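# Stack the lone carton squarely onto the carton pile

## Task

Pick up the carton that sits apart from the others, set it on top of a stack of cartons so its edges match the cartons beneath it, then release it.

## Robot and tools

Robot: two 6-joint arms, left_arm and right_arm, each ending in a two-finger parallel gripper with a wrist camera. Base positions in the scene frame: left_arm at (-0.038, +0.279, 0) m, right_arm at (-0.007, -0.283, 0) m, both nearly unrotated. Scene frame: origin on the table surface midway between the bases, +z up, +x forward over the table, +y toward left_arm. The arm names do not mean left or right in an image.

execute_actions takes "actions", a list holding zero or one item, and an optional boolean "pictures" (images are included by default). Empty list: no command, just the current state. A move item is {"rows": [...], "steps": n} with n from 1 to 15 control steps of 1/30 s (15 if omitted); each row covers one step and the final row repeats to fill the rest. A wait item is {"steps": n} with n up to 300; it counts from the previous result, and reply time counts toward it. A refused call sends nothing.

Each row is a single list of 14 numbers, all between -1 and 1, always for both arms: left_arm waist, shoulder, elbow, wrist pitch, wrist yaw, wrist roll, opening, then the same seven for right_arm. The six joint entries are offsets, not poses: they are added to the joint angles reported in the most recent result that listed them (before any such result, and for later calls within one reply, they count from where the arm is when the action begins). They do not accumulate row to row. Scale per 1.0: waist 1.264 rad, shoulder 1.32, elbow 1.276, wrist pitch 1.83, wrist yaw 1.686, wrist roll 2.022. Joint ranges in rad: waist -2.880..2.880, shoulder 0.000..3.142, elbow 0.000..3.019, wrist pitch -1.693..1.571, wrist yaw -1.571..1.571, wrist roll -2.094..2.094. Asking for more than 0.019 rad beyond a range end gets the call refused; true ends may differ by up to 0.019 rad, and a joint pushed into its real end stops there, reported as "joint sent to its limit" (possibly about an earlier, still-running action). Missing that line does not prove there is room left.

The opening entry is absolute: +1 fully open (pad gap 0.094 m), -1 closed. Between the extremes the fingers go to where grip_measured would read that value. To hold something, command about 0.03 below its grip_measured; smaller margins squeeze less. In this task each pad pushes only about 13 to 25 N, so grasps are weak: grip near the carton's centre, lift gently, avoid fast swings. Readings can be off by about 1 mm of opening per gripper.

Speed limits: each step, a joint's target may lead its measured angle by at most 0.264 (waist), 0.32 (shoulder), 0.276 (elbow), 0.33 (wrist pitch), 0.186 (wrist yaw), 0.522 (wrist roll) rad, and if targets would move the gripper over 70 mm from where it is, all are pulled back. Big moves therefore take several actions.

Sagging: all-zero offsets are not a pause; they pull the arm back to the reference angles, and an arm can droop a bit each action. To hold a posture, in a reply's first call send the offsets that return the arm to the angles you want, zeros in further calls, and enlarge the correction if a joint keeps falling short. Between calls the arms keep moving to the last target until everything nearly stops or a step is HELD; after that only a new action pushes further, though fingers finish opening or closing.

Results: a state line per arm with end_effector_position (m) and end_effector_quat_wxyz in the scene frame; the point is between the pads about 1 cm behind the fingertips, fingers along gripper +z, closing along gripper y. Positions get less accurate at long reach. Joint positions and Joint velocities list six joints (rad, rad/s) then pad gap (m, m/s) per arm. grip_measured is opening on the command scale. "joint command not followed" means a clearance check altered some joint targets; HELD marks steps where a row was partly or fully not sent. MOTOR HOT appears from 85 °C; at 100 °C an OVER-TEMPERATURE FAULT drops that arm until it cools, so do not hold loads longer than needed.

Cameras: cam_left_wrist and cam_right_wrist, fisheye, 504x504, in that order; their poses follow the arm joints and carry small calibration errors. zoom_image takes "camera" (one of those names) and "region" [x0, y0, x1, y1] in image pixels from the top-left, at most 504 by 504, and returns a closer view of the latest image.

read_manual returns only URDF licence text and moves nothing. finished_scene takes "scene", the number of the current scene; it ends and grades that scene irreversibly, so call it only after the carton is released and resting aligned on the stack.

Avoid: knocking anything off the table (immediate failure), dropping or slamming the carton, toppling the stack, pressing hard on objects, and letting the two arms hit or squeeze each other. Brief outside tugs on held items or pushes on loose ones can happen; check the images after each step. Smooth, economical motion and short replies are preferred.

Each tool is called after "Emit:" by a JSON object that holds its "api" and its "payload".

## Session

Emit:
{"api": "execute_actions", "payload": {"actions": []}}

Scene clock: 0.00 s of 4200.00 s.
left_arm: end_effector_position=(+0.1627, -0.0287, +0.3522) grip_measured=+1.000 end_effector_quat_wxyz=(+0.134, +0.569, +0.806, +0.089) | right_arm: end_effector_position=(+0.6338, -0.6782, +0.2959) grip_measured=+1.000 end_effector_quat_wxyz=(+0.641, -0.263, +0.716, +0.083)
Joint positions: left_arm=[-1.028  1.218  1.426 -1.627 -0.287  0.127  0.094] | right_arm=[-0.777  2.009  1.783 -0.258 -1.21  -0.68   0.094]
Joint velocities: left_arm=[-0.005 -0.005  0.002 -0.007  0.022 -0.022  0.   ] | right_arm=[-0.005 -0.005 -0.007  0.017  0.066  0.022  0.   ]
Motor temperatures (°C, as the motors report them): left_arm=[26 25 23 25 24 26] | right_arm=[27 25 23 26 26 25]

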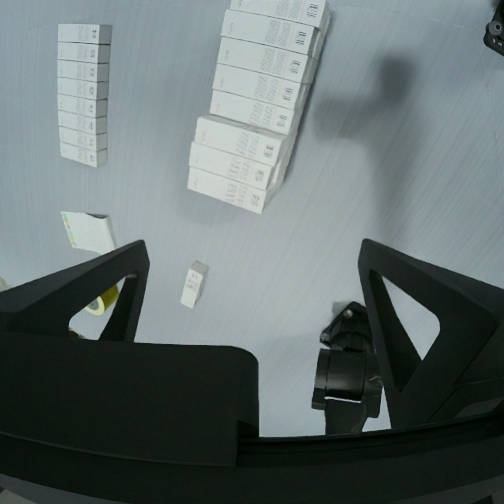

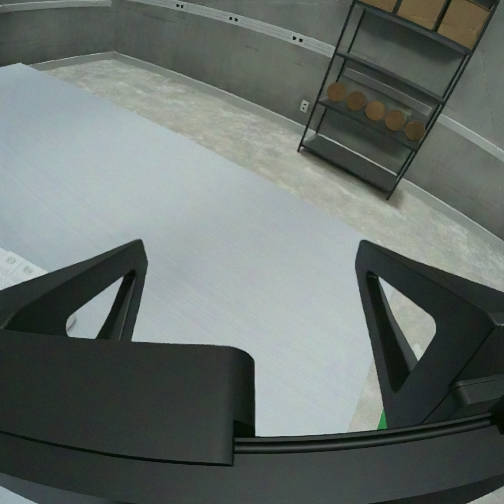

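Emit:
{"api": "zoom_image", "payload": {"camera": "cam_left_wrist", "region": [40, 0, 340, 320]}}

Region (40, 0, 340, 320) of cam_left_wrist's 504x504 image, scaled by 1.575, with more detail than that image has; it fills the left 472 columns of this view, and the rest is white.

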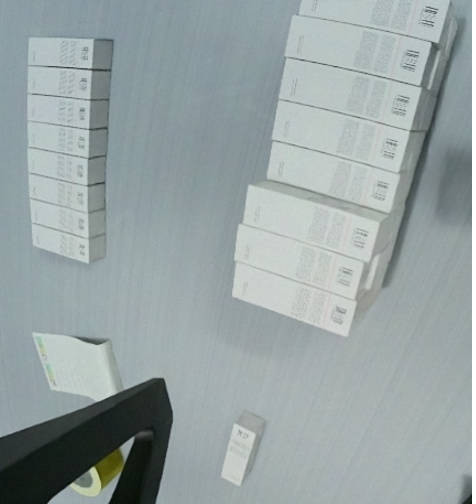

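Emit:
{"api": "execute_actions", "payload": {"actions": [{"rows": [[0.982,-0.033,-0.321,0.117,0.170,-0.063,1,0,0,0,0,0,0,1]], "steps": 15}], "pictures": false}}

Emit:
{"api": "execute_actions", "payload": {"actions": [{"steps": 30}]}}

Scene clock: 50.50 s of 4200.00 s.
left_arm: end_effector_position=(+0.2630, +0.1929, +0.2004) grip_measured=+1.000 end_effector_quat_wxyz=(-0.008, +0.154, +0.988, +0.002) | right_arm: end_effector_position=(+0.6338, -0.6782, +0.2959) grip_measured=+1.000 end_effector_quat_wxyz=(+0.641, -0.263, +0.716, +0.083)
Joint positions: left_arm=[-0.182  1.179  1.021 -1.429 -0.002  0.031  0.094] | right_arm=[-0.777  2.009  1.783 -0.258 -1.21  -0.68   0.094]
Joint velocities: left_arm=[ 2.359 -0.015  0.012  0.081 -0.007 -0.11   0.   ] | right_arm=[ 0.005  0.005 -0.002 -0.002 -0.037 -0.037  0.   ]
Motor temperatures (°C, as the motors report them): left_arm=[26 26 30 26 24 26] | right_arm=[27 29 30 27 26 25]
Steps of this call (steps 1 to 90: nothing new was sent; then 47.00 s passed at rest; steps 91 to 105: all 15 steps of this action). Readings (joint positions):
91: left_arm=[-1.016 1.214 1.408 -1.606 -0.238 0.119] | right_arm=[-0.777 2.009 1.783 -0.258 -1.210 -0.680]
92: left_arm=[-0.991 1.199 1.369 -1.564 -0.179 0.110] | right_arm=[-0.777 2.009 1.783 -0.258 -1.210 -0.680]
94: left_arm=[-0.909 1.180 1.274 -1.517 -0.090 0.094] | right_arm=[-0.777 2.009 1.783 -0.258 -1.210 -0.680]
98: left_arm=[-0.705 1.178 1.101 -1.466 -0.018 0.065] | right_arm=[-0.777 2.009 1.783 -0.258 -1.210 -0.680]
105: the state above

Scene clock: 51.50 s of 4200.00 s.
left_arm: end_effector_position=(+0.2742, +0.3181, +0.2004) grip_measured=+1.000 end_effector_quat_wxyz=(-0.005, -0.056, +0.998, +0.001) | right_arm: end_effector_position=(+0.6338, -0.6782, +0.2959) grip_measured=+1.000 end_effector_quat_wxyz=(+0.641, -0.263, +0.716, +0.083)
Joint positions: left_arm=[ 0.221  1.179  1.021 -1.423 -0.002  0.013  0.094] | right_arm=[-0.777  2.009  1.783 -0.258 -1.21  -0.68   0.094]
Joint velocities: left_arm=[-0.015 -0.005  0.007 -0.002  0.022 -0.022  0.   ] | right_arm=[-0.034 -0.015  0.002 -0.007 -0.037 -0.007  0.   ]
Motor temperatures (°C, as the motors report them): left_arm=[26 26 30 26 24 26] | right_arm=[27 29 30 27 26 25]
Steps of this call (steps 1 to 30: the robot went on to your last target). Readings (joint positions):
1: left_arm=[-0.102 1.179 1.021 -1.427 -0.002 0.028] | right_arm=[-0.777 2.009 1.783 -0.258 -1.210 -0.680]
2: left_arm=[-0.023 1.179 1.021 -1.425 -0.002 0.026] | right_arm=[-0.777 2.009 1.783 -0.258 -1.210 -0.680]
4: left_arm=[0.131 1.179 1.021 -1.423 -0.002 0.021] | right_arm=[-0.777 2.009 1.783 -0.258 -1.210 -0.680]
8: left_arm=[0.253 1.179 1.021 -1.423 -0.005 0.013] | right_arm=[-0.777 2.009 1.783 -0.258 -1.210 -0.680]
30: the state above
All arms were judged still, so your last target was given up. Only a new action makes them travel on or press farther. Fingers that are still opening or closing keep moving.
camera_calibration (this result's frames):
cam_left_wrist: T_world_to_cam=[[0.111759, -0.993703, -0.0080611, 0.288721], [-0.798263, -0.0946036, 0.594832, 0.134351], [-0.591849, -0.0600428, -0.803809, 0.465516], [0, 0, 0, 1]] pos_world=[0.350496, 0.327563, 0.296597]

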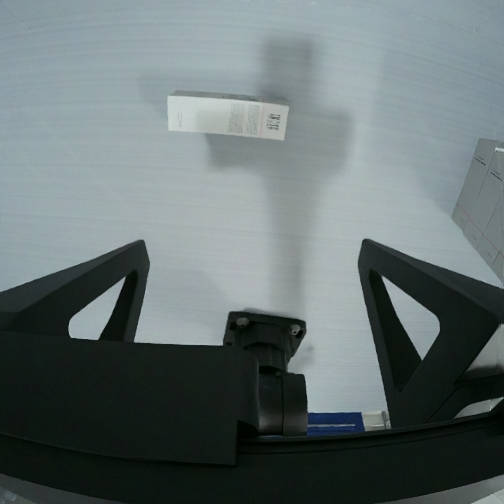

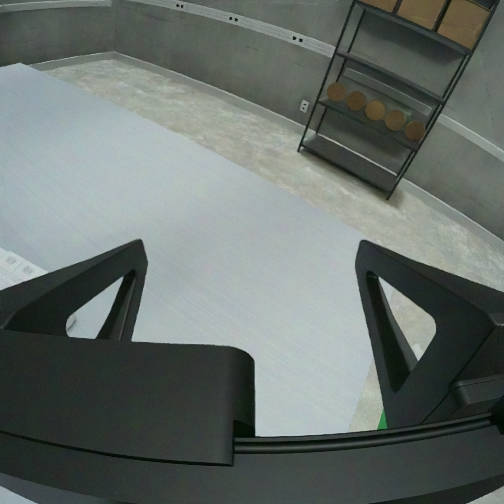

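Emit:
{"api": "execute_actions", "payload": {"actions": [{"rows": [[0.052,0.135,-0.1425,0.2024,0,-0.699,1,0,0,0,0,0,0,1]], "steps": 15}], "pictures": false}}

Emit:
{"api": "execute_actions", "payload": {"actions": [{"steps": 20}]}}

Scene clock: 80.00 s of 4200.00 s.
left_arm: end_effector_position=(+0.2876, +0.3398, +0.0720) grip_measured=+1.000 end_effector_quat_wxyz=(-0.018, -0.625, +0.780, +0.011) | right_arm: end_effector_position=(+0.6338, -0.6782, +0.2959) grip_measured=+1.000 end_effector_quat_wxyz=(+0.641, -0.263, +0.716, +0.083)
Joint positions: left_arm=[ 0.281  1.375  0.832 -1.07  -0.002 -1.167  0.094] | right_arm=[-0.777  2.009  1.783 -0.258 -1.21  -0.68   0.094]
Joint velocities: left_arm=[-0.005 -0.024  0.027  0.012  0.022 -1.458  0.   ] | right_arm=[-0.015 -0.005  0.007  0.007  0.081 -0.022  0.   ]
Motor temperatures (°C, as the motors report them): left_arm=[26 26 29 26 24 26] | right_arm=[27 30 29 27 26 25]
Steps of this call (steps 1 to 90: nothing new was sent; then 25.00 s passed at rest; steps 91 to 105: all 15 steps of this action). Readings (joint positions):
91: left_arm=[0.223 1.181 1.009 -1.396 -0.002 -0.025] | right_arm=[-0.777 2.009 1.783 -0.258 -1.210 -0.680]
92: left_arm=[0.227 1.184 0.989 -1.337 -0.002 -0.080] | right_arm=[-0.777 2.009 1.783 -0.258 -1.210 -0.680]
94: left_arm=[0.241 1.216 0.938 -1.230 -0.002 -0.204] | right_arm=[-0.777 2.009 1.783 -0.258 -1.210 -0.680]
98: left_arm=[0.274 1.332 0.855 -1.091 -0.002 -0.569] | right_arm=[-0.777 2.009 1.783 -0.258 -1.210 -0.680]
105: the state above

Scene clock: 80.67 s of 4200.00 s.
left_arm: end_effector_position=(+0.2878, +0.3398, +0.0721) grip_measured=+1.000 end_effector_quat_wxyz=(+0.016, +0.706, -0.708, -0.013) | right_arm: end_effector_position=(+0.6338, -0.6782, +0.2959) grip_measured=+1.000 end_effector_quat_wxyz=(+0.641, -0.263, +0.716, +0.083)
Joint positions: left_arm=[ 0.281  1.375  0.832 -1.069 -0.002 -1.385  0.094] | right_arm=[-0.777  2.009  1.783 -0.258 -1.21  -0.68   0.094]
Joint velocities: left_arm=[-0.005 -0.005 -0.012 -0.012  0.037  0.007  0.   ] | right_arm=[-0.024 -0.005 -0.022 -0.007  0.007 -0.022  0.   ]
Motor temperatures (°C, as the motors report them): left_arm=[26 26 29 26 24 26] | right_arm=[27 30 29 27 26 25]
Steps of this call (steps 1 to 20: the robot went on to your last target). Readings (joint positions):
1: left_arm=[0.281 1.375 0.832 -1.070 -0.002 -1.211] | right_arm=[-0.777 2.009 1.783 -0.258 -1.210 -0.680]
2: left_arm=[0.281 1.375 0.832 -1.069 -0.002 -1.247] | right_arm=[-0.777 2.009 1.783 -0.258 -1.210 -0.680]
4: left_arm=[0.281 1.375 0.832 -1.069 -0.002 -1.298] | right_arm=[-0.777 2.009 1.783 -0.258 -1.210 -0.680]
8: left_arm=[0.281 1.375 0.832 -1.069 -0.002 -1.351] | right_arm=[-0.777 2.009 1.783 -0.258 -1.210 -0.680]
20: the state above
camera_calibration (this result's frames):
cam_left_wrist: T_world_to_cam=[[0.998889, -0.00166894, -0.0470951, -0.281888], [0.0264799, -0.8068, 0.590231, 0.228594], [-0.0389814, -0.590822, -0.805859, 0.393159], [0, 0, 0, 1]] pos_world=[0.290848, 0.416247, 0.168632]

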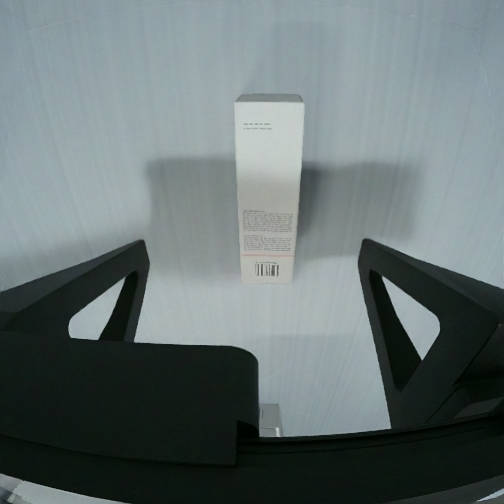

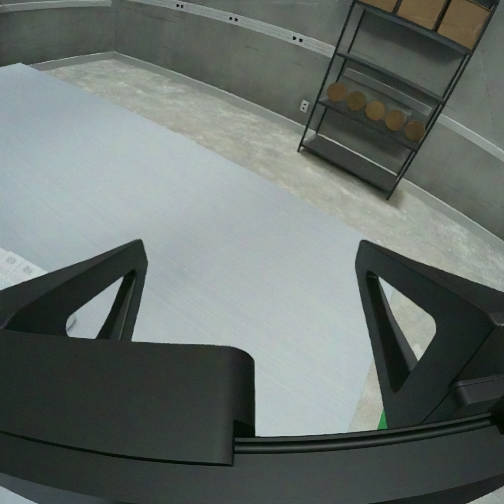

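Emit:
{"api": "execute_actions", "payload": {"actions": [{"rows": [[0.0095,0.0606,-0.0549,0.125,0,-0.01,1,0,0,0,0,0,0,1]], "steps": 15}], "pictures": false}}

Emit:
{"api": "execute_actions", "payload": {"actions": [{"steps": 10}]}}

Scene clock: 98.83 s of 4200.00 s.
left_arm: end_effector_position=(+0.3018, +0.3425, +0.0277) grip_measured=+1.000 end_effector_quat_wxyz=(-0.012, +0.709, -0.705, +0.007) | right_arm: end_effector_position=(+0.6338, -0.6782, +0.2959) grip_measured=+1.000 end_effector_quat_wxyz=(+0.641, -0.263, +0.716, +0.083)
Joint positions: left_arm=[ 0.281  1.447  0.764 -0.859 -0.002 -1.391  0.094] | right_arm=[-0.777  2.009  1.783 -0.258 -1.21  -0.68   0.094]
Joint velocities: left_arm=[-0.005 -0.005  0.012  0.007  0.081 -0.022  0.   ] | right_arm=[-0.005 -0.015  0.007  0.002  0.051 -0.022  0.   ]
Motor temperatures (°C, as the motors report them): left_arm=[26 26 29 26 24 26] | right_arm=[27 30 29 27 27 25]
Steps of this call (steps 1 to 15: the robot went on to your last target; steps 16 to 90: nothing new was sent; then 14.67 s passed at rest; steps 91 to 105: all 15 steps of this action). Readings (joint positions):
91: left_arm=[0.281 1.377 0.822 -1.036 -0.002 -1.388] | right_arm=[-0.777 2.009 1.783 -0.258 -1.210 -0.680]
92: left_arm=[0.281 1.379 0.807 -0.967 -0.002 -1.389] | right_arm=[-0.777 2.009 1.783 -0.258 -1.210 -0.680]
94: left_arm=[0.281 1.405 0.784 -0.891 -0.002 -1.389] | right_arm=[-0.777 2.009 1.783 -0.258 -1.210 -0.680]
98: left_arm=[0.281 1.445 0.766 -0.862 -0.002 -1.390] | right_arm=[-0.777 2.009 1.783 -0.258 -1.210 -0.680]
105: the state above

Scene clock: 99.17 s of 4200.00 s.
left_arm: end_effector_position=(+0.3018, +0.3425, +0.0277) grip_measured=+1.000 end_effector_quat_wxyz=(-0.012, +0.709, -0.705, +0.007) | right_arm: end_effector_position=(+0.6338, -0.6782, +0.2959) grip_measured=+1.000 end_effector_quat_wxyz=(+0.641, -0.263, +0.716, +0.083)
Joint positions: left_arm=[ 0.281  1.447  0.764 -0.859 -0.002 -1.391  0.094] | right_arm=[-0.777  2.009  1.783 -0.258 -1.21  -0.68   0.094]
Joint velocities: left_arm=[-0.005 -0.005 -0.002 -0.002  0.037  0.022  0.   ] | right_arm=[-0.005 -0.005  0.007 -0.017  0.022 -0.022  0.   ]
Motor temperatures (°C, as the motors report them): left_arm=[26 26 29 26 24 26] | right_arm=[27 30 29 27 27 25]
Steps of this call (steps 1 to 10: the robot went on to your last target). Readings (joint positions):
1: left_arm=[0.281 1.447 0.764 -0.859 -0.002 -1.391] | right_arm=[-0.777 2.009 1.783 -0.258 -1.210 -0.680]
2: left_arm=[0.281 1.447 0.764 -0.859 -0.002 -1.391] | right_arm=[-0.777 2.009 1.783 -0.258 -1.210 -0.680]
4: left_arm=[0.281 1.447 0.764 -0.859 -0.002 -1.391] | right_arm=[-0.777 2.009 1.783 -0.258 -1.210 -0.680]
8: left_arm=[0.281 1.447 0.764 -0.859 -0.002 -1.391] | right_arm=[-0.777 2.009 1.783 -0.258 -1.210 -0.680]
10: the state above
camera_calibration (this result's frames):
cam_left_wrist: T_world_to_cam=[[0.999747, 0.00497807, 0.0219186, -0.302453], [-0.00866973, -0.814297, 0.580384, 0.270009], [0.0207374, -0.580427, -0.814048, 0.338088], [0, 0, 0, 1]] pos_world=[0.297706, 0.417609, 0.12514]

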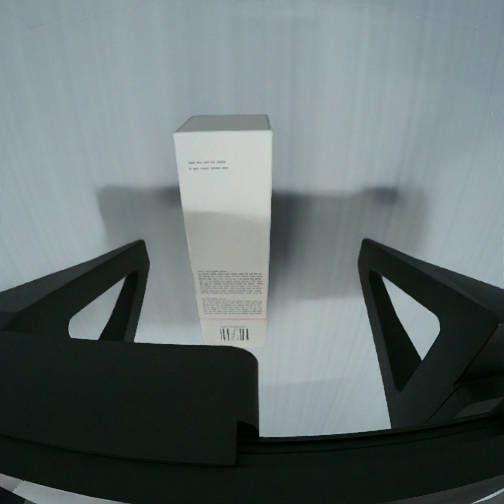

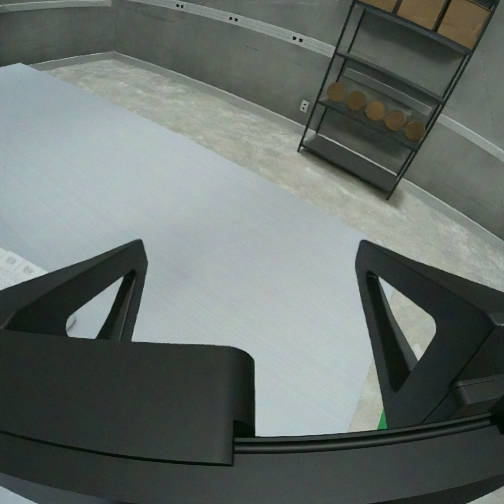

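Emit:
{"api": "execute_actions", "payload": {"actions": [{"rows": [[0,0.0235,-0.008,0,0,0,1,0,0,0,0,0,0,1]], "steps": 15}]}}

Scene clock: 103.43 s of 4200.00 s.
left_arm: end_effector_position=(+0.3014, +0.3424, +0.0262) grip_measured=+1.000 end_effector_quat_wxyz=(-0.011, +0.709, -0.705, +0.006) | right_arm: end_effector_position=(+0.6338, -0.6782, +0.2959) grip_measured=+1.000 end_effector_quat_wxyz=(+0.641, -0.263, +0.716, +0.083)
Joint positions: left_arm=[ 0.281  1.452  0.764 -0.859 -0.002 -1.391  0.094] | right_arm=[-0.777  2.009  1.783 -0.258 -1.21  -0.68   0.094]
Joint velocities: left_arm=[-0.015  0.005  0.002  0.007 -0.051  0.051  0.   ] | right_arm=[-0.005 -0.005 -0.002  0.012  0.051  0.037  0.   ]
Motor temperatures (°C, as the motors report them): left_arm=[26 26 29 26 24 26] | right_arm=[27 30 29 27 27 25]
Steps of this call (steps 1 to 15: the robot went on to your last target; steps 16 to 90: nothing new was sent; then 0.77 s passed at rest; steps 91 to 105: all 15 steps of this action). Readings (joint positions):
91: left_arm=[0.281 1.448 0.764 -0.859 -0.002 -1.391] | right_arm=[-0.777 2.009 1.783 -0.258 -1.210 -0.680]
92: left_arm=[0.281 1.448 0.764 -0.859 -0.002 -1.391] | right_arm=[-0.777 2.009 1.783 -0.258 -1.210 -0.680]
94: left_arm=[0.281 1.450 0.764 -0.859 -0.002 -1.391] | right_arm=[-0.777 2.009 1.783 -0.258 -1.210 -0.680]
98: left_arm=[0.281 1.452 0.764 -0.859 -0.002 -1.391] | right_arm=[-0.777 2.009 1.783 -0.258 -1.210 -0.680]
105: the state above
camera_calibration (this result's frames):
cam_left_wrist: T_world_to_cam=[[0.999836, 0.00499457, 0.0174151, -0.301868], [-0.00605625, -0.81381, 0.581099, 0.269821], [0.0170749, -0.58111, -0.813646, 0.338168], [0, 0, 0, 1]] pos_world=[0.297678, 0.417604, 0.123614]

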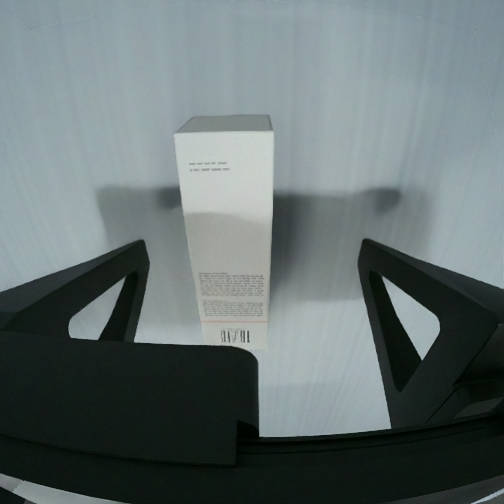

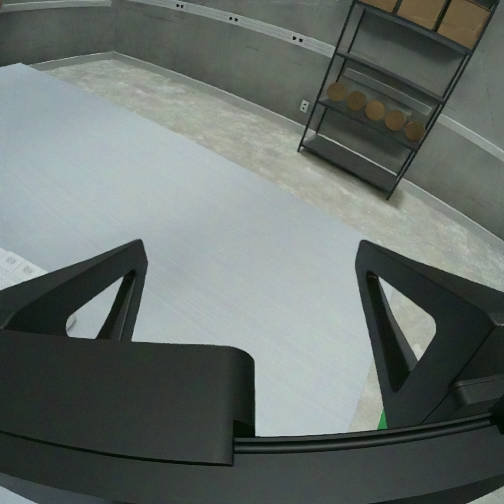

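Emit:
{"api": "execute_actions", "payload": {"actions": [{"rows": [[0,0.034,-0.016,0,0,0,1,0,0,0,0,0,0,1]], "steps": 15}]}}

Scene clock: 109.27 s of 4200.00 s.
left_arm: end_effector_position=(+0.2922, +0.3407, +0.0149) grip_measured=+1.000 end_effector_quat_wxyz=(+0.005, +0.709, -0.705, -0.005) | right_arm: end_effector_position=(+0.6338, -0.6782, +0.2959) grip_measured=+1.000 end_effector_quat_wxyz=(+0.641, -0.263, +0.716, +0.083)
Joint positions: left_arm=[ 0.281  1.475  0.75  -0.859 -0.002 -1.391  0.094] | right_arm=[-0.777  2.009  1.783 -0.258 -1.21  -0.68   0.094]
Joint velocities: left_arm=[-0.005 -0.015  0.012  0.002 -0.007  0.007  0.   ] | right_arm=[-0.015  0.005  0.007  0.017  0.007 -0.007  0.   ]
Motor temperatures (°C, as the motors report them): left_arm=[26 26 28 26 24 26] | right_arm=[27 30 29 27 27 25]
Steps of this call (steps 1 to 15: the robot went on to your last target; steps 16 to 90: nothing new was sent; then 2.33 s passed at rest; steps 91 to 105: all 15 steps of this action). Readings (joint positions):
91: left_arm=[0.281 1.453 0.762 -0.859 -0.002 -1.391] | right_arm=[-0.777 2.009 1.783 -0.258 -1.210 -0.680]
92: left_arm=[0.281 1.454 0.761 -0.859 -0.002 -1.391] | right_arm=[-0.777 2.009 1.783 -0.258 -1.210 -0.680]
94: left_arm=[0.281 1.462 0.756 -0.859 -0.002 -1.391] | right_arm=[-0.777 2.009 1.783 -0.258 -1.210 -0.680]
98: left_arm=[0.281 1.474 0.750 -0.859 -0.002 -1.391] | right_arm=[-0.777 2.009 1.783 -0.258 -1.210 -0.680]
105: the state above
camera_calibration (this result's frames):
cam_left_wrist: T_world_to_cam=[[0.999814, 0.00499053, -0.0186181, -0.291976], [0.014962, -0.809894, 0.586386, 0.267392], [-0.0121523, -0.586556, -0.809818, 0.338478], [0, 0, 0, 1]] pos_world=[0.292035, 0.416552, 0.111875]

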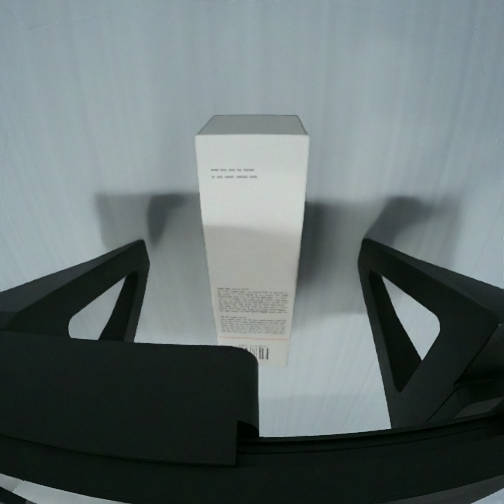

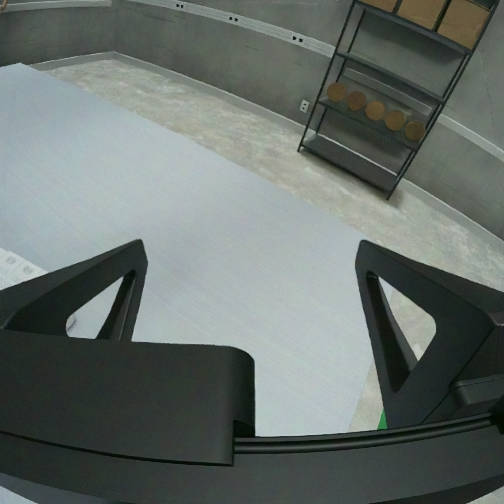

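Emit:
{"api": "execute_actions", "payload": {"actions": [{"rows": [[0,0,0,0,0,0,-0.45,0,0,0,0,0,0,1]], "steps": 15}], "pictures": false}}

Emit:
{"api": "execute_actions", "payload": {"actions": [{"steps": 10}], "pictures": false}}

Scene clock: 119.50 s of 4200.00 s.
left_arm: end_effector_position=(+0.2922, +0.3407, +0.0149) grip_measured=-0.351 end_effector_quat_wxyz=(+0.005, +0.709, -0.705, -0.005) | right_arm: end_effector_position=(+0.6338, -0.6782, +0.2959) grip_measured=+1.000 end_effector_quat_wxyz=(+0.641, -0.263, +0.716, +0.083)
Joint positions: left_arm=[ 0.281  1.475  0.75  -0.859 -0.002 -1.391  0.03 ] | right_arm=[-0.777  2.009  1.783 -0.258 -1.21  -0.68   0.094]
Joint velocities: left_arm=[-0.005  0.005  0.002  0.007 -0.007 -0.022  0.   ] | right_arm=[-0.005  0.005 -0.012 -0.012  0.022 -0.022  0.   ]
Motor temperatures (°C, as the motors report them): left_arm=[26 26 28 26 24 26] | right_arm=[27 31 29 27 27 25]
Steps of this call (steps 1 to 15: the robot went on to your last target; steps 16 to 90: nothing new was sent; then 6.73 s passed at rest; steps 91 to 105: all 15 steps of this action). Readings (joint positions):
91: left_arm=[0.281 1.475 0.750 -0.859 -0.002 -1.391] | right_arm=[-0.777 2.009 1.783 -0.258 -1.210 -0.680]
92: left_arm=[0.281 1.475 0.750 -0.859 -0.002 -1.391] | right_arm=[-0.777 2.009 1.783 -0.258 -1.210 -0.680]
94: left_arm=[0.281 1.475 0.750 -0.859 -0.002 -1.391] | right_arm=[-0.777 2.009 1.783 -0.258 -1.210 -0.680]
98: left_arm=[0.281 1.475 0.750 -0.859 -0.002 -1.391] | right_arm=[-0.777 2.009 1.783 -0.258 -1.210 -0.680]
105: the state above

Scene clock: 119.83 s of 4200.00 s.
left_arm: end_effector_position=(+0.2922, +0.3407, +0.0149) grip_measured=-0.351 end_effector_quat_wxyz=(+0.005, +0.709, -0.705, -0.005) | right_arm: end_effector_position=(+0.6338, -0.6782, +0.2959) grip_measured=+1.000 end_effector_quat_wxyz=(+0.641, -0.263, +0.716, +0.083)
Joint positions: left_arm=[ 0.281  1.475  0.75  -0.859 -0.002 -1.391  0.03 ] | right_arm=[-0.777  2.009  1.783 -0.258 -1.21  -0.68   0.094]
Joint velocities: left_arm=[-0.005 -0.005 -0.002 -0.007  0.037 -0.007 -0.001] | right_arm=[ 0.005  0.005 -0.007 -0.007 -0.022 -0.007  0.   ]
Motor temperatures (°C, as the motors report them): left_arm=[26 26 28 26 24 26] | right_arm=[27 31 29 27 27 25]
Steps of this call (steps 1 to 10: the robot went on to your last target). Readings (joint positions):
1: left_arm=[0.281 1.475 0.750 -0.859 -0.002 -1.391] | right_arm=[-0.777 2.009 1.783 -0.258 -1.210 -0.680]
2: left_arm=[0.281 1.475 0.750 -0.859 -0.002 -1.391] | right_arm=[-0.777 2.009 1.783 -0.258 -1.210 -0.680]
4: left_arm=[0.281 1.475 0.750 -0.859 -0.002 -1.391] | right_arm=[-0.777 2.009 1.783 -0.258 -1.210 -0.680]
8: left_arm=[0.281 1.475 0.750 -0.859 -0.002 -1.391] | right_arm=[-0.777 2.009 1.783 -0.258 -1.210 -0.680]
10: the state above

Emit:
{"api": "execute_actions", "payload": {"actions": [{"rows": [[0,-0.127,0.2964,-0.291,0,0,-0.45,0,0,0,0,0,0,1]], "steps": 15}], "pictures": false}}

Emit:
{"api": "execute_actions", "payload": {"actions": [{"rows": [[-0.676,0,0,0,0,0.292,-0.45,0,0,0,0,0,0,1]], "steps": 15}], "pictures": false}}

Emit:
{"api": "execute_actions", "payload": {"actions": [{"steps": 20}]}}

Scene clock: 147.27 s of 4200.00 s.
left_arm: end_effector_position=(+0.3188, +0.3456, +0.1901) grip_measured=-0.351 end_effector_quat_wxyz=(-0.002, +0.709, -0.705, -0.000) | right_arm: end_effector_position=(+0.6338, -0.6782, +0.2959) grip_measured=+1.000 end_effector_quat_wxyz=(+0.641, -0.263, +0.716, +0.083)
Joint positions: left_arm=[ 0.281  1.306  1.101 -1.363 -0.002 -1.391  0.03 ] | right_arm=[-0.777  2.009  1.783 -0.258 -1.21  -0.68   0.094]
Joint velocities: left_arm=[-0.005 -0.347  0.178 -0.115  0.007 -0.022  0.   ] | right_arm=[ 0.005  0.005  0.002 -0.002 -0.066 -0.051  0.   ]
Motor temperatures (°C, as the motors report them): left_arm=[26 26 28 25 24 26] | right_arm=[27 31 30 27 27 25]
Steps of this call (steps 1 to 15: the robot went on to your last target; steps 16 to 90: nothing new was sent; then 23.93 s passed at rest; steps 91 to 105: all 15 steps of this action). Readings (joint positions):
91: left_arm=[0.281 1.473 0.759 -0.882 -0.002 -1.391] | right_arm=[-0.777 2.009 1.783 -0.258 -1.210 -0.680]
92: left_arm=[0.281 1.470 0.775 -0.933 -0.002 -1.391] | right_arm=[-0.777 2.009 1.783 -0.258 -1.210 -0.680]
94: left_arm=[0.281 1.453 0.822 -1.028 -0.002 -1.391] | right_arm=[-0.777 2.009 1.783 -0.258 -1.210 -0.680]
98: left_arm=[0.281 1.405 0.941 -1.207 -0.002 -1.391] | right_arm=[-0.777 2.009 1.783 -0.258 -1.210 -0.680]
105: the state above

Scene clock: 147.77 s of 4200.00 s.
left_arm: end_effector_position=(+0.2457, +0.0542, +0.1959) grip_measured=-0.351 end_effector_quat_wxyz=(+0.006, -0.097, +0.995, -0.006) | right_arm: end_effector_position=(+0.6338, -0.6782, +0.2959) grip_measured=+1.000 end_effector_quat_wxyz=(+0.641, -0.263, +0.716, +0.083)
Joint positions: left_arm=[-0.572  1.291  1.103 -1.365  0.001 -0.864  0.031] | right_arm=[-0.777  2.009  1.783 -0.258 -1.21  -0.68   0.094]
Joint velocities: left_arm=[-1.158 -0.005 -0.012  0.012  0.066  0.374  0.   ] | right_arm=[-0.015  0.005 -0.012  0.007  0.022 -0.051  0.   ]
Motor temperatures (°C, as the motors report them): left_arm=[26 26 28 25 24 26] | right_arm=[27 31 30 27 27 25]
Steps of this call (steps 1 to 15: all 15 steps of this action). Readings (joint positions):
1: left_arm=[0.268 1.297 1.103 -1.365 -0.008 -1.340] | right_arm=[-0.777 2.009 1.783 -0.258 -1.210 -0.680]
2: left_arm=[0.239 1.290 1.103 -1.365 -0.011 -1.270] | right_arm=[-0.777 2.009 1.783 -0.258 -1.210 -0.680]
4: left_arm=[0.134 1.290 1.103 -1.365 -0.011 -1.150] | right_arm=[-0.777 2.009 1.783 -0.258 -1.210 -0.680]
8: left_arm=[-0.126 1.290 1.103 -1.365 -0.007 -0.996] | right_arm=[-0.777 2.009 1.783 -0.258 -1.210 -0.680]
15: the state above

Scene clock: 148.43 s of 4200.00 s.
left_arm: end_effector_position=(+0.2441, +0.0522, +0.1959) grip_measured=-0.351 end_effector_quat_wxyz=(+0.006, -0.069, +0.998, -0.006) | right_arm: end_effector_position=(+0.6338, -0.6782, +0.2959) grip_measured=+1.000 end_effector_quat_wxyz=(+0.641, -0.263, +0.716, +0.083)
Joint positions: left_arm=[-0.58   1.291  1.103 -1.365 -0.    -0.815  0.031] | right_arm=[-0.777  2.009  1.783 -0.258 -1.21  -0.68   0.094]
Joint velocities: left_arm=[-0.005 -0.005 -0.017 -0.007 -0.007 -0.007 -0.001] | right_arm=[-0.005  0.005 -0.002  0.012 -0.022  0.066  0.   ]
Motor temperatures (°C, as the motors report them): left_arm=[26 26 28 25 24 26] | right_arm=[27 31 30 27 27 25]
Steps of this call (steps 1 to 20: the robot went on to your last target). Readings (joint positions):
1: left_arm=[-0.602 1.291 1.103 -1.365 0.003 -0.853] | right_arm=[-0.777 2.009 1.783 -0.258 -1.210 -0.680]
2: left_arm=[-0.615 1.291 1.103 -1.365 0.003 -0.844] | right_arm=[-0.777 2.009 1.783 -0.258 -1.210 -0.680]
4: left_arm=[-0.610 1.291 1.103 -1.365 0.003 -0.833] | right_arm=[-0.777 2.009 1.783 -0.258 -1.210 -0.680]
8: left_arm=[-0.583 1.291 1.103 -1.365 -0.000 -0.822] | right_arm=[-0.777 2.009 1.783 -0.258 -1.210 -0.680]
20: the state above
camera_calibration (this result's frames):
cam_left_wrist: T_world_to_cam=[[0.138707, -0.990309, 0.00691699, 0.0180512], [-0.809606, -0.109369, 0.576695, 0.0949283], [-0.57035, -0.0855915, -0.81693, 0.426727], [0, 0, 0, 1]] pos_world=[0.317734, 0.0647826, 0.293737]

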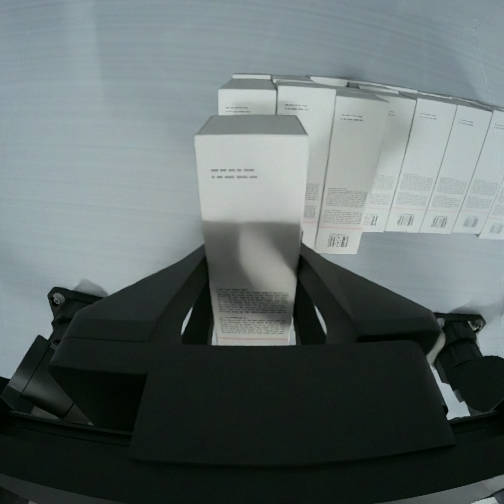

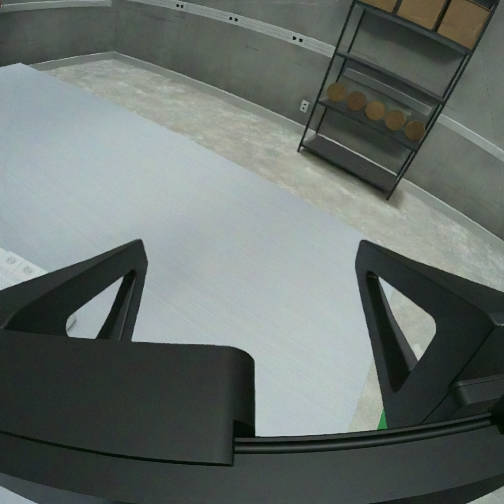

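Emit:
{"api": "execute_actions", "payload": {"actions": [{"rows": [[0,0.045,-0.074,0.076,0,0,-0.45,0,0,0,0,0,0,1]], "steps": 15}], "pictures": false}}

Emit:
{"api": "execute_actions", "payload": {"actions": [{"steps": 8}]}}

Scene clock: 165.23 s of 4200.00 s.
left_arm: end_effector_position=(+0.2430, +0.0530, +0.1409) grip_measured=-0.351 end_effector_quat_wxyz=(-0.005, -0.069, +0.998, +0.005) | right_arm: end_effector_position=(+0.6338, -0.6782, +0.2959) grip_measured=+1.000 end_effector_quat_wxyz=(+0.641, -0.263, +0.716, +0.083)
Joint positions: left_arm=[-0.58   1.348  1.006 -1.243 -0.    -0.814  0.031] | right_arm=[-0.777  2.009  1.783 -0.258 -1.21  -0.68   0.094]
Joint velocities: left_arm=[-0.005 -0.005  0.007  0.002 -0.022  0.066 -0.001] | right_arm=[ 0.005 -0.005 -0.007  0.002 -0.007  0.081  0.   ]
Motor temperatures (°C, as the motors report them): left_arm=[26 26 29 25 24 26] | right_arm=[27 31 30 27 27 25]
Steps of this call (steps 1 to 15: the robot went on to your last target; steps 16 to 90: nothing new was sent; then 13.30 s passed at rest; steps 91 to 105: all 15 steps of this action). Readings (joint positions):
91: left_arm=[-0.580 1.292 1.092 -1.344 -0.000 -0.814] | right_arm=[-0.777 2.009 1.783 -0.258 -1.210 -0.680]
92: left_arm=[-0.580 1.290 1.073 -1.303 -0.000 -0.814] | right_arm=[-0.777 2.009 1.783 -0.258 -1.210 -0.680]
94: left_arm=[-0.580 1.305 1.036 -1.261 -0.000 -0.814] | right_arm=[-0.777 2.009 1.783 -0.258 -1.210 -0.680]
98: left_arm=[-0.580 1.343 1.006 -1.248 -0.000 -0.814] | right_arm=[-0.777 2.009 1.783 -0.258 -1.210 -0.680]
105: the state above

Scene clock: 165.50 s of 4200.00 s.
left_arm: end_effector_position=(+0.2430, +0.0530, +0.1409) grip_measured=-0.351 end_effector_quat_wxyz=(-0.005, -0.069, +0.998, +0.005) | right_arm: end_effector_position=(+0.6338, -0.6782, +0.2959) grip_measured=+1.000 end_effector_quat_wxyz=(+0.641, -0.263, +0.716, +0.083)
Joint positions: left_arm=[-0.58   1.348  1.006 -1.243 -0.    -0.814  0.031] | right_arm=[-0.777  2.009  1.783 -0.258 -1.21  -0.68   0.094]
Joint velocities: left_arm=[-0.005 -0.005 -0.007 -0.012 -0.007  0.037 -0.001] | right_arm=[-0.005  0.005 -0.012  0.002 -0.051  0.007  0.   ]
Motor temperatures (°C, as the motors report them): left_arm=[26 26 29 25 24 26] | right_arm=[27 31 30 27 27 25]
Steps of this call (steps 1 to 8: the robot went on to your last target). Readings (joint positions):
1: left_arm=[-0.580 1.348 1.006 -1.243 -0.000 -0.814] | right_arm=[-0.777 2.009 1.783 -0.258 -1.210 -0.680]
2: left_arm=[-0.580 1.348 1.006 -1.243 -0.000 -0.814] | right_arm=[-0.777 2.009 1.783 -0.258 -1.210 -0.680]
4: left_arm=[-0.580 1.348 1.006 -1.243 -0.000 -0.814] | right_arm=[-0.777 2.009 1.783 -0.258 -1.210 -0.680]
8: the state above
camera_calibration (this result's frames):
cam_left_wrist: T_world_to_cam=[[0.137837, -0.990324, -0.0161281, 0.0228818], [-0.795237, -0.120362, 0.594232, 0.120509], [-0.590423, -0.0690817, -0.804132, 0.383451], [0, 0, 0, 1]] pos_world=[0.319077, 0.0636545, 0.237104]

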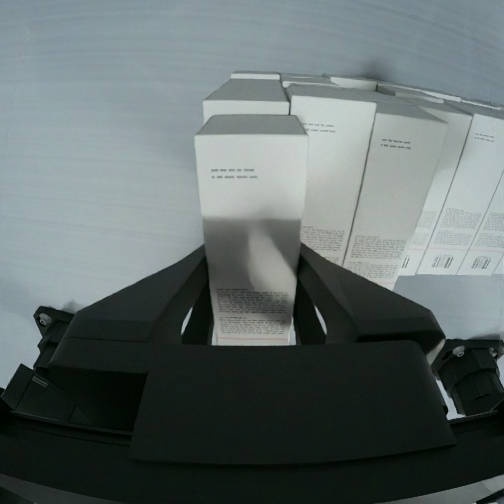

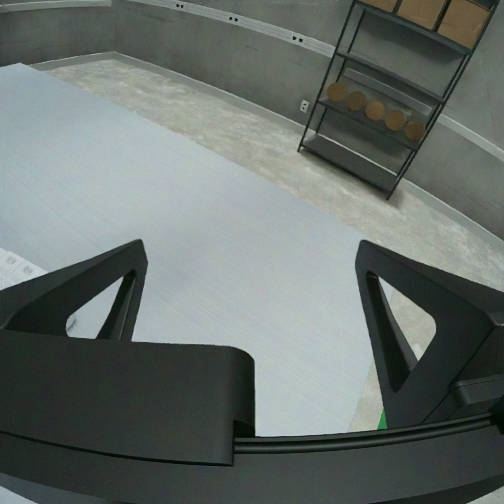

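Emit:
{"api": "execute_actions", "payload": {"actions": [{"rows": [[0.024,0,0,0,0,0,-0.45,0,0,0,0,0,0,1]], "steps": 15}]}}

Scene clock: 175.73 s of 4200.00 s.
left_arm: end_effector_position=(+0.2478, +0.0592, +0.1409) grip_measured=-0.351 end_effector_quat_wxyz=(-0.005, -0.080, +0.997, +0.005) | right_arm: end_effector_position=(+0.6338, -0.6782, +0.2959) grip_measured=+1.000 end_effector_quat_wxyz=(+0.641, -0.263, +0.716, +0.083)
Joint positions: left_arm=[-0.558  1.348  1.006 -1.243 -0.    -0.814  0.031] | right_arm=[-0.777  2.009  1.783 -0.258 -1.21  -0.68   0.094]
Joint velocities: left_arm=[ 0.005 -0.005 -0.007 -0.012 -0.037  0.066 -0.   ] | right_arm=[-0.015 -0.005  0.002 -0.017  0.051  0.066  0.   ]
Motor temperatures (°C, as the motors report them): left_arm=[26 26 30 26 24 26] | right_arm=[27 32 30 27 27 25]
Steps of this call (steps 1 to 15: the robot went on to your last target; steps 16 to 90: nothing new was sent; then 6.73 s passed at rest; steps 91 to 105: all 15 steps of this action). Readings (joint positions):
91: left_arm=[-0.579 1.348 1.006 -1.243 -0.000 -0.814] | right_arm=[-0.777 2.009 1.783 -0.258 -1.210 -0.680]
92: left_arm=[-0.576 1.348 1.006 -1.243 -0.000 -0.814] | right_arm=[-0.777 2.009 1.783 -0.258 -1.210 -0.680]
94: left_arm=[-0.567 1.348 1.006 -1.243 -0.000 -0.814] | right_arm=[-0.777 2.009 1.783 -0.258 -1.210 -0.680]
98: left_arm=[-0.558 1.348 1.006 -1.243 -0.000 -0.814] | right_arm=[-0.777 2.009 1.783 -0.258 -1.210 -0.680]
105: the state above
camera_calibration (this result's frames):
cam_left_wrist: T_world_to_cam=[[0.159337, -0.987093, -0.0161281, 0.0227978], [-0.792432, -0.137624, 0.594232, 0.125435], [-0.588782, -0.0819026, -0.804132, 0.387093], [0, 0, 0, 1]] pos_world=[0.323679, 0.0714702, 0.237104]

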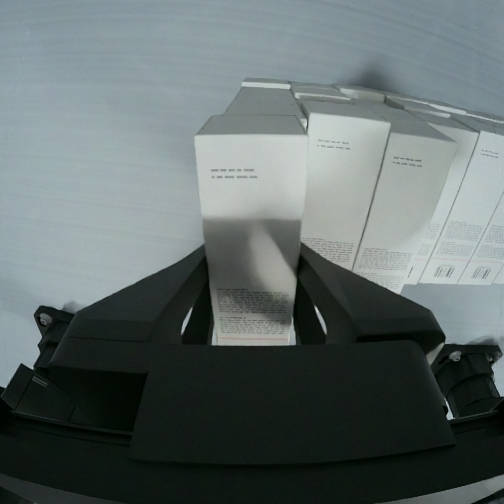

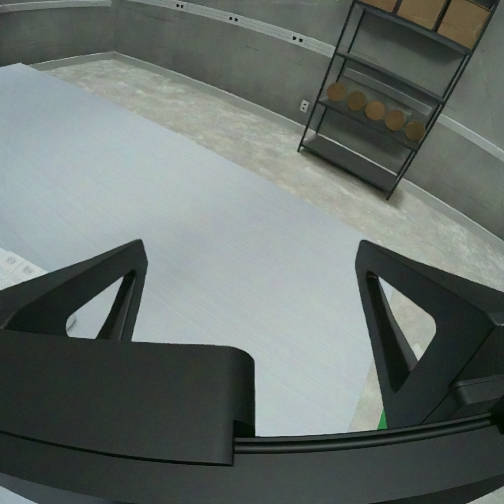

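Emit:
{"api": "execute_actions", "payload": {"actions": [{"rows": [[-0.0127,0,0,0.0137,0,0,-0.45,0,0,0,0,0,0,1]], "steps": 15}]}}

Scene clock: 191.70 s of 4200.00 s.
left_arm: end_effector_position=(+0.2484, +0.0568, +0.1409) grip_measured=-0.351 end_effector_quat_wxyz=(-0.002, -0.078, +0.997, +0.002) | right_arm: end_effector_position=(+0.6338, -0.6782, +0.2959) grip_measured=+1.000 end_effector_quat_wxyz=(+0.641, -0.263, +0.716, +0.083)
Joint positions: left_arm=[-0.562  1.348  1.006 -1.235 -0.    -0.814  0.031] | right_arm=[-0.777  2.009  1.783 -0.258 -1.21  -0.68   0.094]
Joint velocities: left_arm=[-0.005 -0.005  0.002  0.012 -0.007 -0.037 -0.   ] | right_arm=[ 0.015 -0.005 -0.002 -0.012 -0.051 -0.037  0.   ]
Motor temperatures (°C, as the motors report them): left_arm=[26 26 30 26 24 26] | right_arm=[27 32 30 27 27 25]
Steps of this call (steps 1 to 15: the robot went on to your last target; steps 16 to 90: nothing new was sent; then 12.47 s passed at rest; steps 91 to 105: all 15 steps of this action). Readings (joint positions):
91: left_arm=[-0.558 1.348 1.006 -1.242 -0.000 -0.814] | right_arm=[-0.777 2.009 1.783 -0.258 -1.210 -0.680]
92: left_arm=[-0.559 1.348 1.006 -1.239 -0.000 -0.814] | right_arm=[-0.777 2.009 1.783 -0.258 -1.210 -0.680]
94: left_arm=[-0.561 1.348 1.006 -1.236 -0.000 -0.814] | right_arm=[-0.777 2.009 1.783 -0.258 -1.210 -0.680]
98: left_arm=[-0.562 1.348 1.006 -1.235 -0.000 -0.814] | right_arm=[-0.777 2.009 1.783 -0.258 -1.210 -0.680]
105: the state above
camera_calibration (this result's frames):
cam_left_wrist: T_world_to_cam=[[0.155274, -0.987815, -0.0105779, 0.0206613], [-0.796574, -0.131531, 0.590058, 0.126837], [-0.584259, -0.0831945, -0.807291, 0.386607], [0, 0, 0, 1]] pos_world=[0.323706, 0.0692561, 0.237482]

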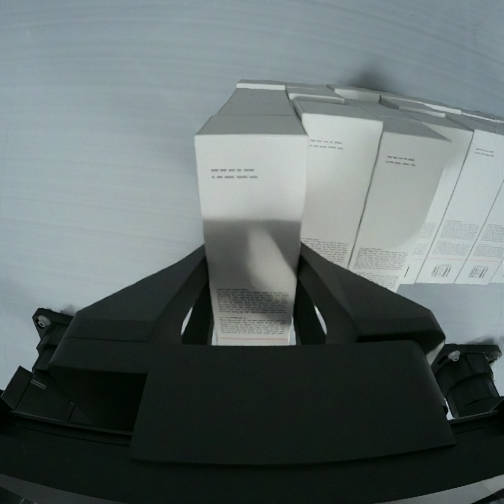

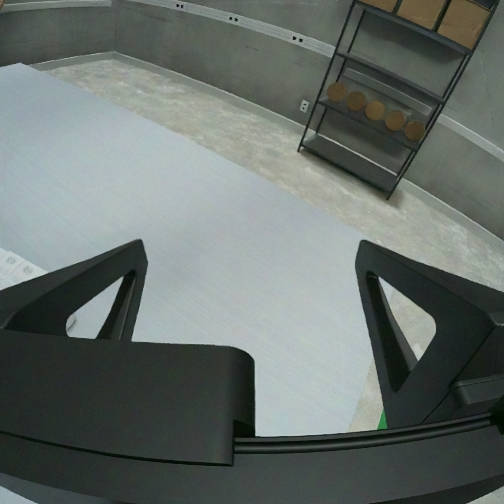

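Emit:
{"api": "execute_actions", "payload": {"actions": [{"rows": [[0,0.028,0,0,0,0,-0.45,0,0,0,0,0,0,1]], "steps": 15}]}}

Scene clock: 198.13 s of 4200.00 s.
left_arm: end_effector_position=(+0.2485, +0.0568, +0.1379) grip_measured=-0.351 end_effector_quat_wxyz=(-0.006, -0.078, +0.997, +0.005) | right_arm: end_effector_position=(+0.6338, -0.6782, +0.2959) grip_measured=+1.000 end_effector_quat_wxyz=(+0.641, -0.263, +0.716, +0.083)
Joint positions: left_arm=[-0.562  1.357  1.006 -1.235 -0.    -0.814  0.031] | right_arm=[-0.777  2.009  1.783 -0.258 -1.21  -0.68   0.094]
Joint velocities: left_arm=[-0.005 -0.005  0.007  0.002 -0.051  0.007  0.   ] | right_arm=[-0.005 -0.005  0.007 -0.012  0.022  0.007  0.   ]
Motor temperatures (°C, as the motors report them): left_arm=[26 26 30 26 24 26] | right_arm=[27 32 30 27 27 25]
Steps of this call (steps 1 to 15: the robot went on to your last target; steps 16 to 90: nothing new was sent; then 2.93 s passed at rest; steps 91 to 105: all 15 steps of this action). Readings (joint positions):
91: left_arm=[-0.562 1.349 1.006 -1.235 -0.000 -0.814] | right_arm=[-0.777 2.009 1.783 -0.258 -1.210 -0.680]
92: left_arm=[-0.562 1.350 1.006 -1.235 -0.000 -0.814] | right_arm=[-0.777 2.009 1.783 -0.258 -1.210 -0.680]
94: left_arm=[-0.562 1.355 1.006 -1.235 -0.000 -0.814] | right_arm=[-0.777 2.009 1.783 -0.258 -1.210 -0.680]
98: left_arm=[-0.562 1.357 1.006 -1.235 -0.000 -0.814] | right_arm=[-0.777 2.009 1.783 -0.258 -1.210 -0.680]
105: the state above
camera_calibration (this result's frames):
cam_left_wrist: T_world_to_cam=[[0.155178, -0.987741, -0.0169605, 0.0214729], [-0.792464, -0.134714, 0.594855, 0.127141], [-0.589848, -0.078868, -0.803654, 0.384867], [0, 0, 0, 1]] pos_world=[0.324436, 0.068691, 0.234033]

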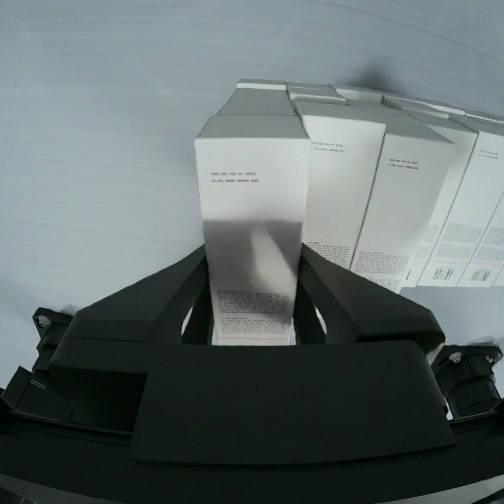

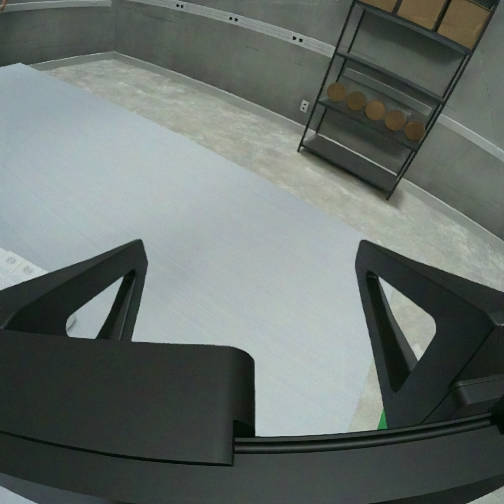

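The carton shifted slightly in the grip, so it has touched down. Releasing.

Emit:
{"api": "execute_actions", "payload": {"actions": [{"rows": [[0,0,0,0,0,0,0.3,0,0,0,0,0,0,1]], "steps": 12}], "pictures": false}}

Emit:
{"api": "execute_actions", "payload": {"actions": [{"rows": [[0,-0.05,0.075,-0.07,0,0,0.3,0,0,0,0,0,0,1]], "steps": 15}]}}

Scene clock: 210.00 s of 4200.00 s.
left_arm: end_effector_position=(+0.2485, +0.0568, +0.1379) grip_measured=+0.298 end_effector_quat_wxyz=(-0.006, -0.078, +0.997, +0.005) | right_arm: end_effector_position=(+0.6338, -0.6782, +0.2959) grip_measured=+1.000 end_effector_quat_wxyz=(+0.641, -0.263, +0.716, +0.083)
Joint positions: left_arm=[-0.562  1.357  1.006 -1.235 -0.    -0.814  0.061] | right_arm=[-0.777  2.009  1.783 -0.258 -1.21  -0.68   0.094]
Joint velocities: left_arm=[-0.005 -0.015  0.002 -0.012  0.007 -0.007  0.   ] | right_arm=[-0.015 -0.015 -0.012 -0.002  0.007  0.007  0.   ]
Motor temperatures (°C, as the motors report them): left_arm=[26 26 30 26 24 26] | right_arm=[27 32 31 27 27 25]
Steps of this call (steps 1 to 15: the robot went on to your last target; steps 16 to 90: nothing new was sent; then 8.47 s passed at rest; steps 91 to 102: all 12 steps of this action). Readings (joint positions):
91: left_arm=[-0.562 1.357 1.006 -1.235 -0.000 -0.814] | right_arm=[-0.777 2.009 1.783 -0.258 -1.210 -0.680]
92: left_arm=[-0.562 1.357 1.006 -1.235 -0.000 -0.814] | right_arm=[-0.777 2.009 1.783 -0.258 -1.210 -0.680]
94: left_arm=[-0.562 1.357 1.006 -1.235 -0.000 -0.814] | right_arm=[-0.777 2.009 1.783 -0.258 -1.210 -0.680]
98: left_arm=[-0.562 1.357 1.006 -1.235 -0.000 -0.814] | right_arm=[-0.777 2.009 1.783 -0.258 -1.210 -0.680]
102: the state above

Scene clock: 210.50 s of 4200.00 s.
left_arm: end_effector_position=(+0.2409, +0.0626, +0.1802) grip_measured=+0.298 end_effector_quat_wxyz=(-0.002, -0.078, +0.997, +0.002) | right_arm: end_effector_position=(+0.6338, -0.6782, +0.2959) grip_measured=+1.000 end_effector_quat_wxyz=(+0.641, -0.263, +0.716, +0.083)
Joint positions: left_arm=[-0.562  1.292  1.062 -1.347 -0.    -0.814  0.061] | right_arm=[-0.777  2.009  1.783 -0.258 -1.21  -0.68   0.094]
Joint velocities: left_arm=[-0.015 -0.005 -0.007 -0.022  0.051 -0.066 -0.001] | right_arm=[-0.024  0.005  0.007  0.012  0.022  0.066  0.   ]
Motor temperatures (°C, as the motors report them): left_arm=[26 26 30 26 24 26] | right_arm=[27 32 31 27 27 25]
Steps of this call (steps 1 to 15: all 15 steps of this action). Readings (joint positions):
1: left_arm=[-0.562 1.356 1.011 -1.253 -0.000 -0.814] | right_arm=[-0.777 2.009 1.783 -0.258 -1.210 -0.680]
2: left_arm=[-0.562 1.354 1.019 -1.288 -0.000 -0.814] | right_arm=[-0.777 2.009 1.783 -0.258 -1.210 -0.680]
4: left_arm=[-0.562 1.338 1.035 -1.329 -0.000 -0.814] | right_arm=[-0.777 2.009 1.783 -0.258 -1.210 -0.680]
8: left_arm=[-0.562 1.301 1.057 -1.345 -0.000 -0.814] | right_arm=[-0.777 2.009 1.783 -0.258 -1.210 -0.680]
15: the state above
camera_calibration (this result's frames):
cam_left_wrist: T_world_to_cam=[[0.155274, -0.987815, -0.0105779, 0.0279625], [-0.796574, -0.131531, 0.590058, 0.0984136], [-0.584259, -0.0831945, -0.807291, 0.414492], [0, 0, 0, 1]] pos_world=[0.316223, 0.0750497, 0.276842]

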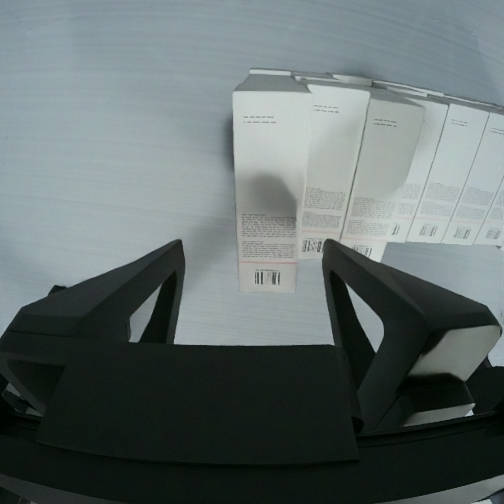

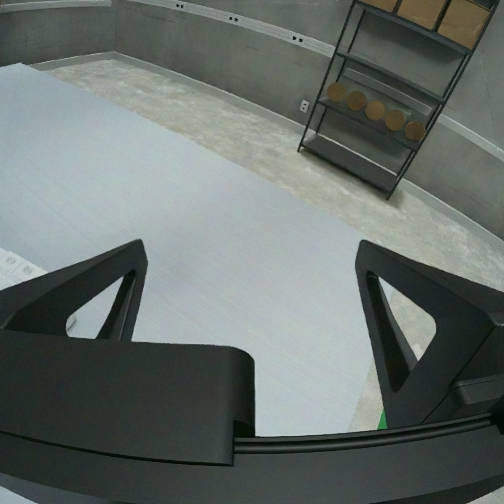

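Emit:
{"api": "finished_scene", "payload": {"scene": 1}}

The scene is finished: the task was done.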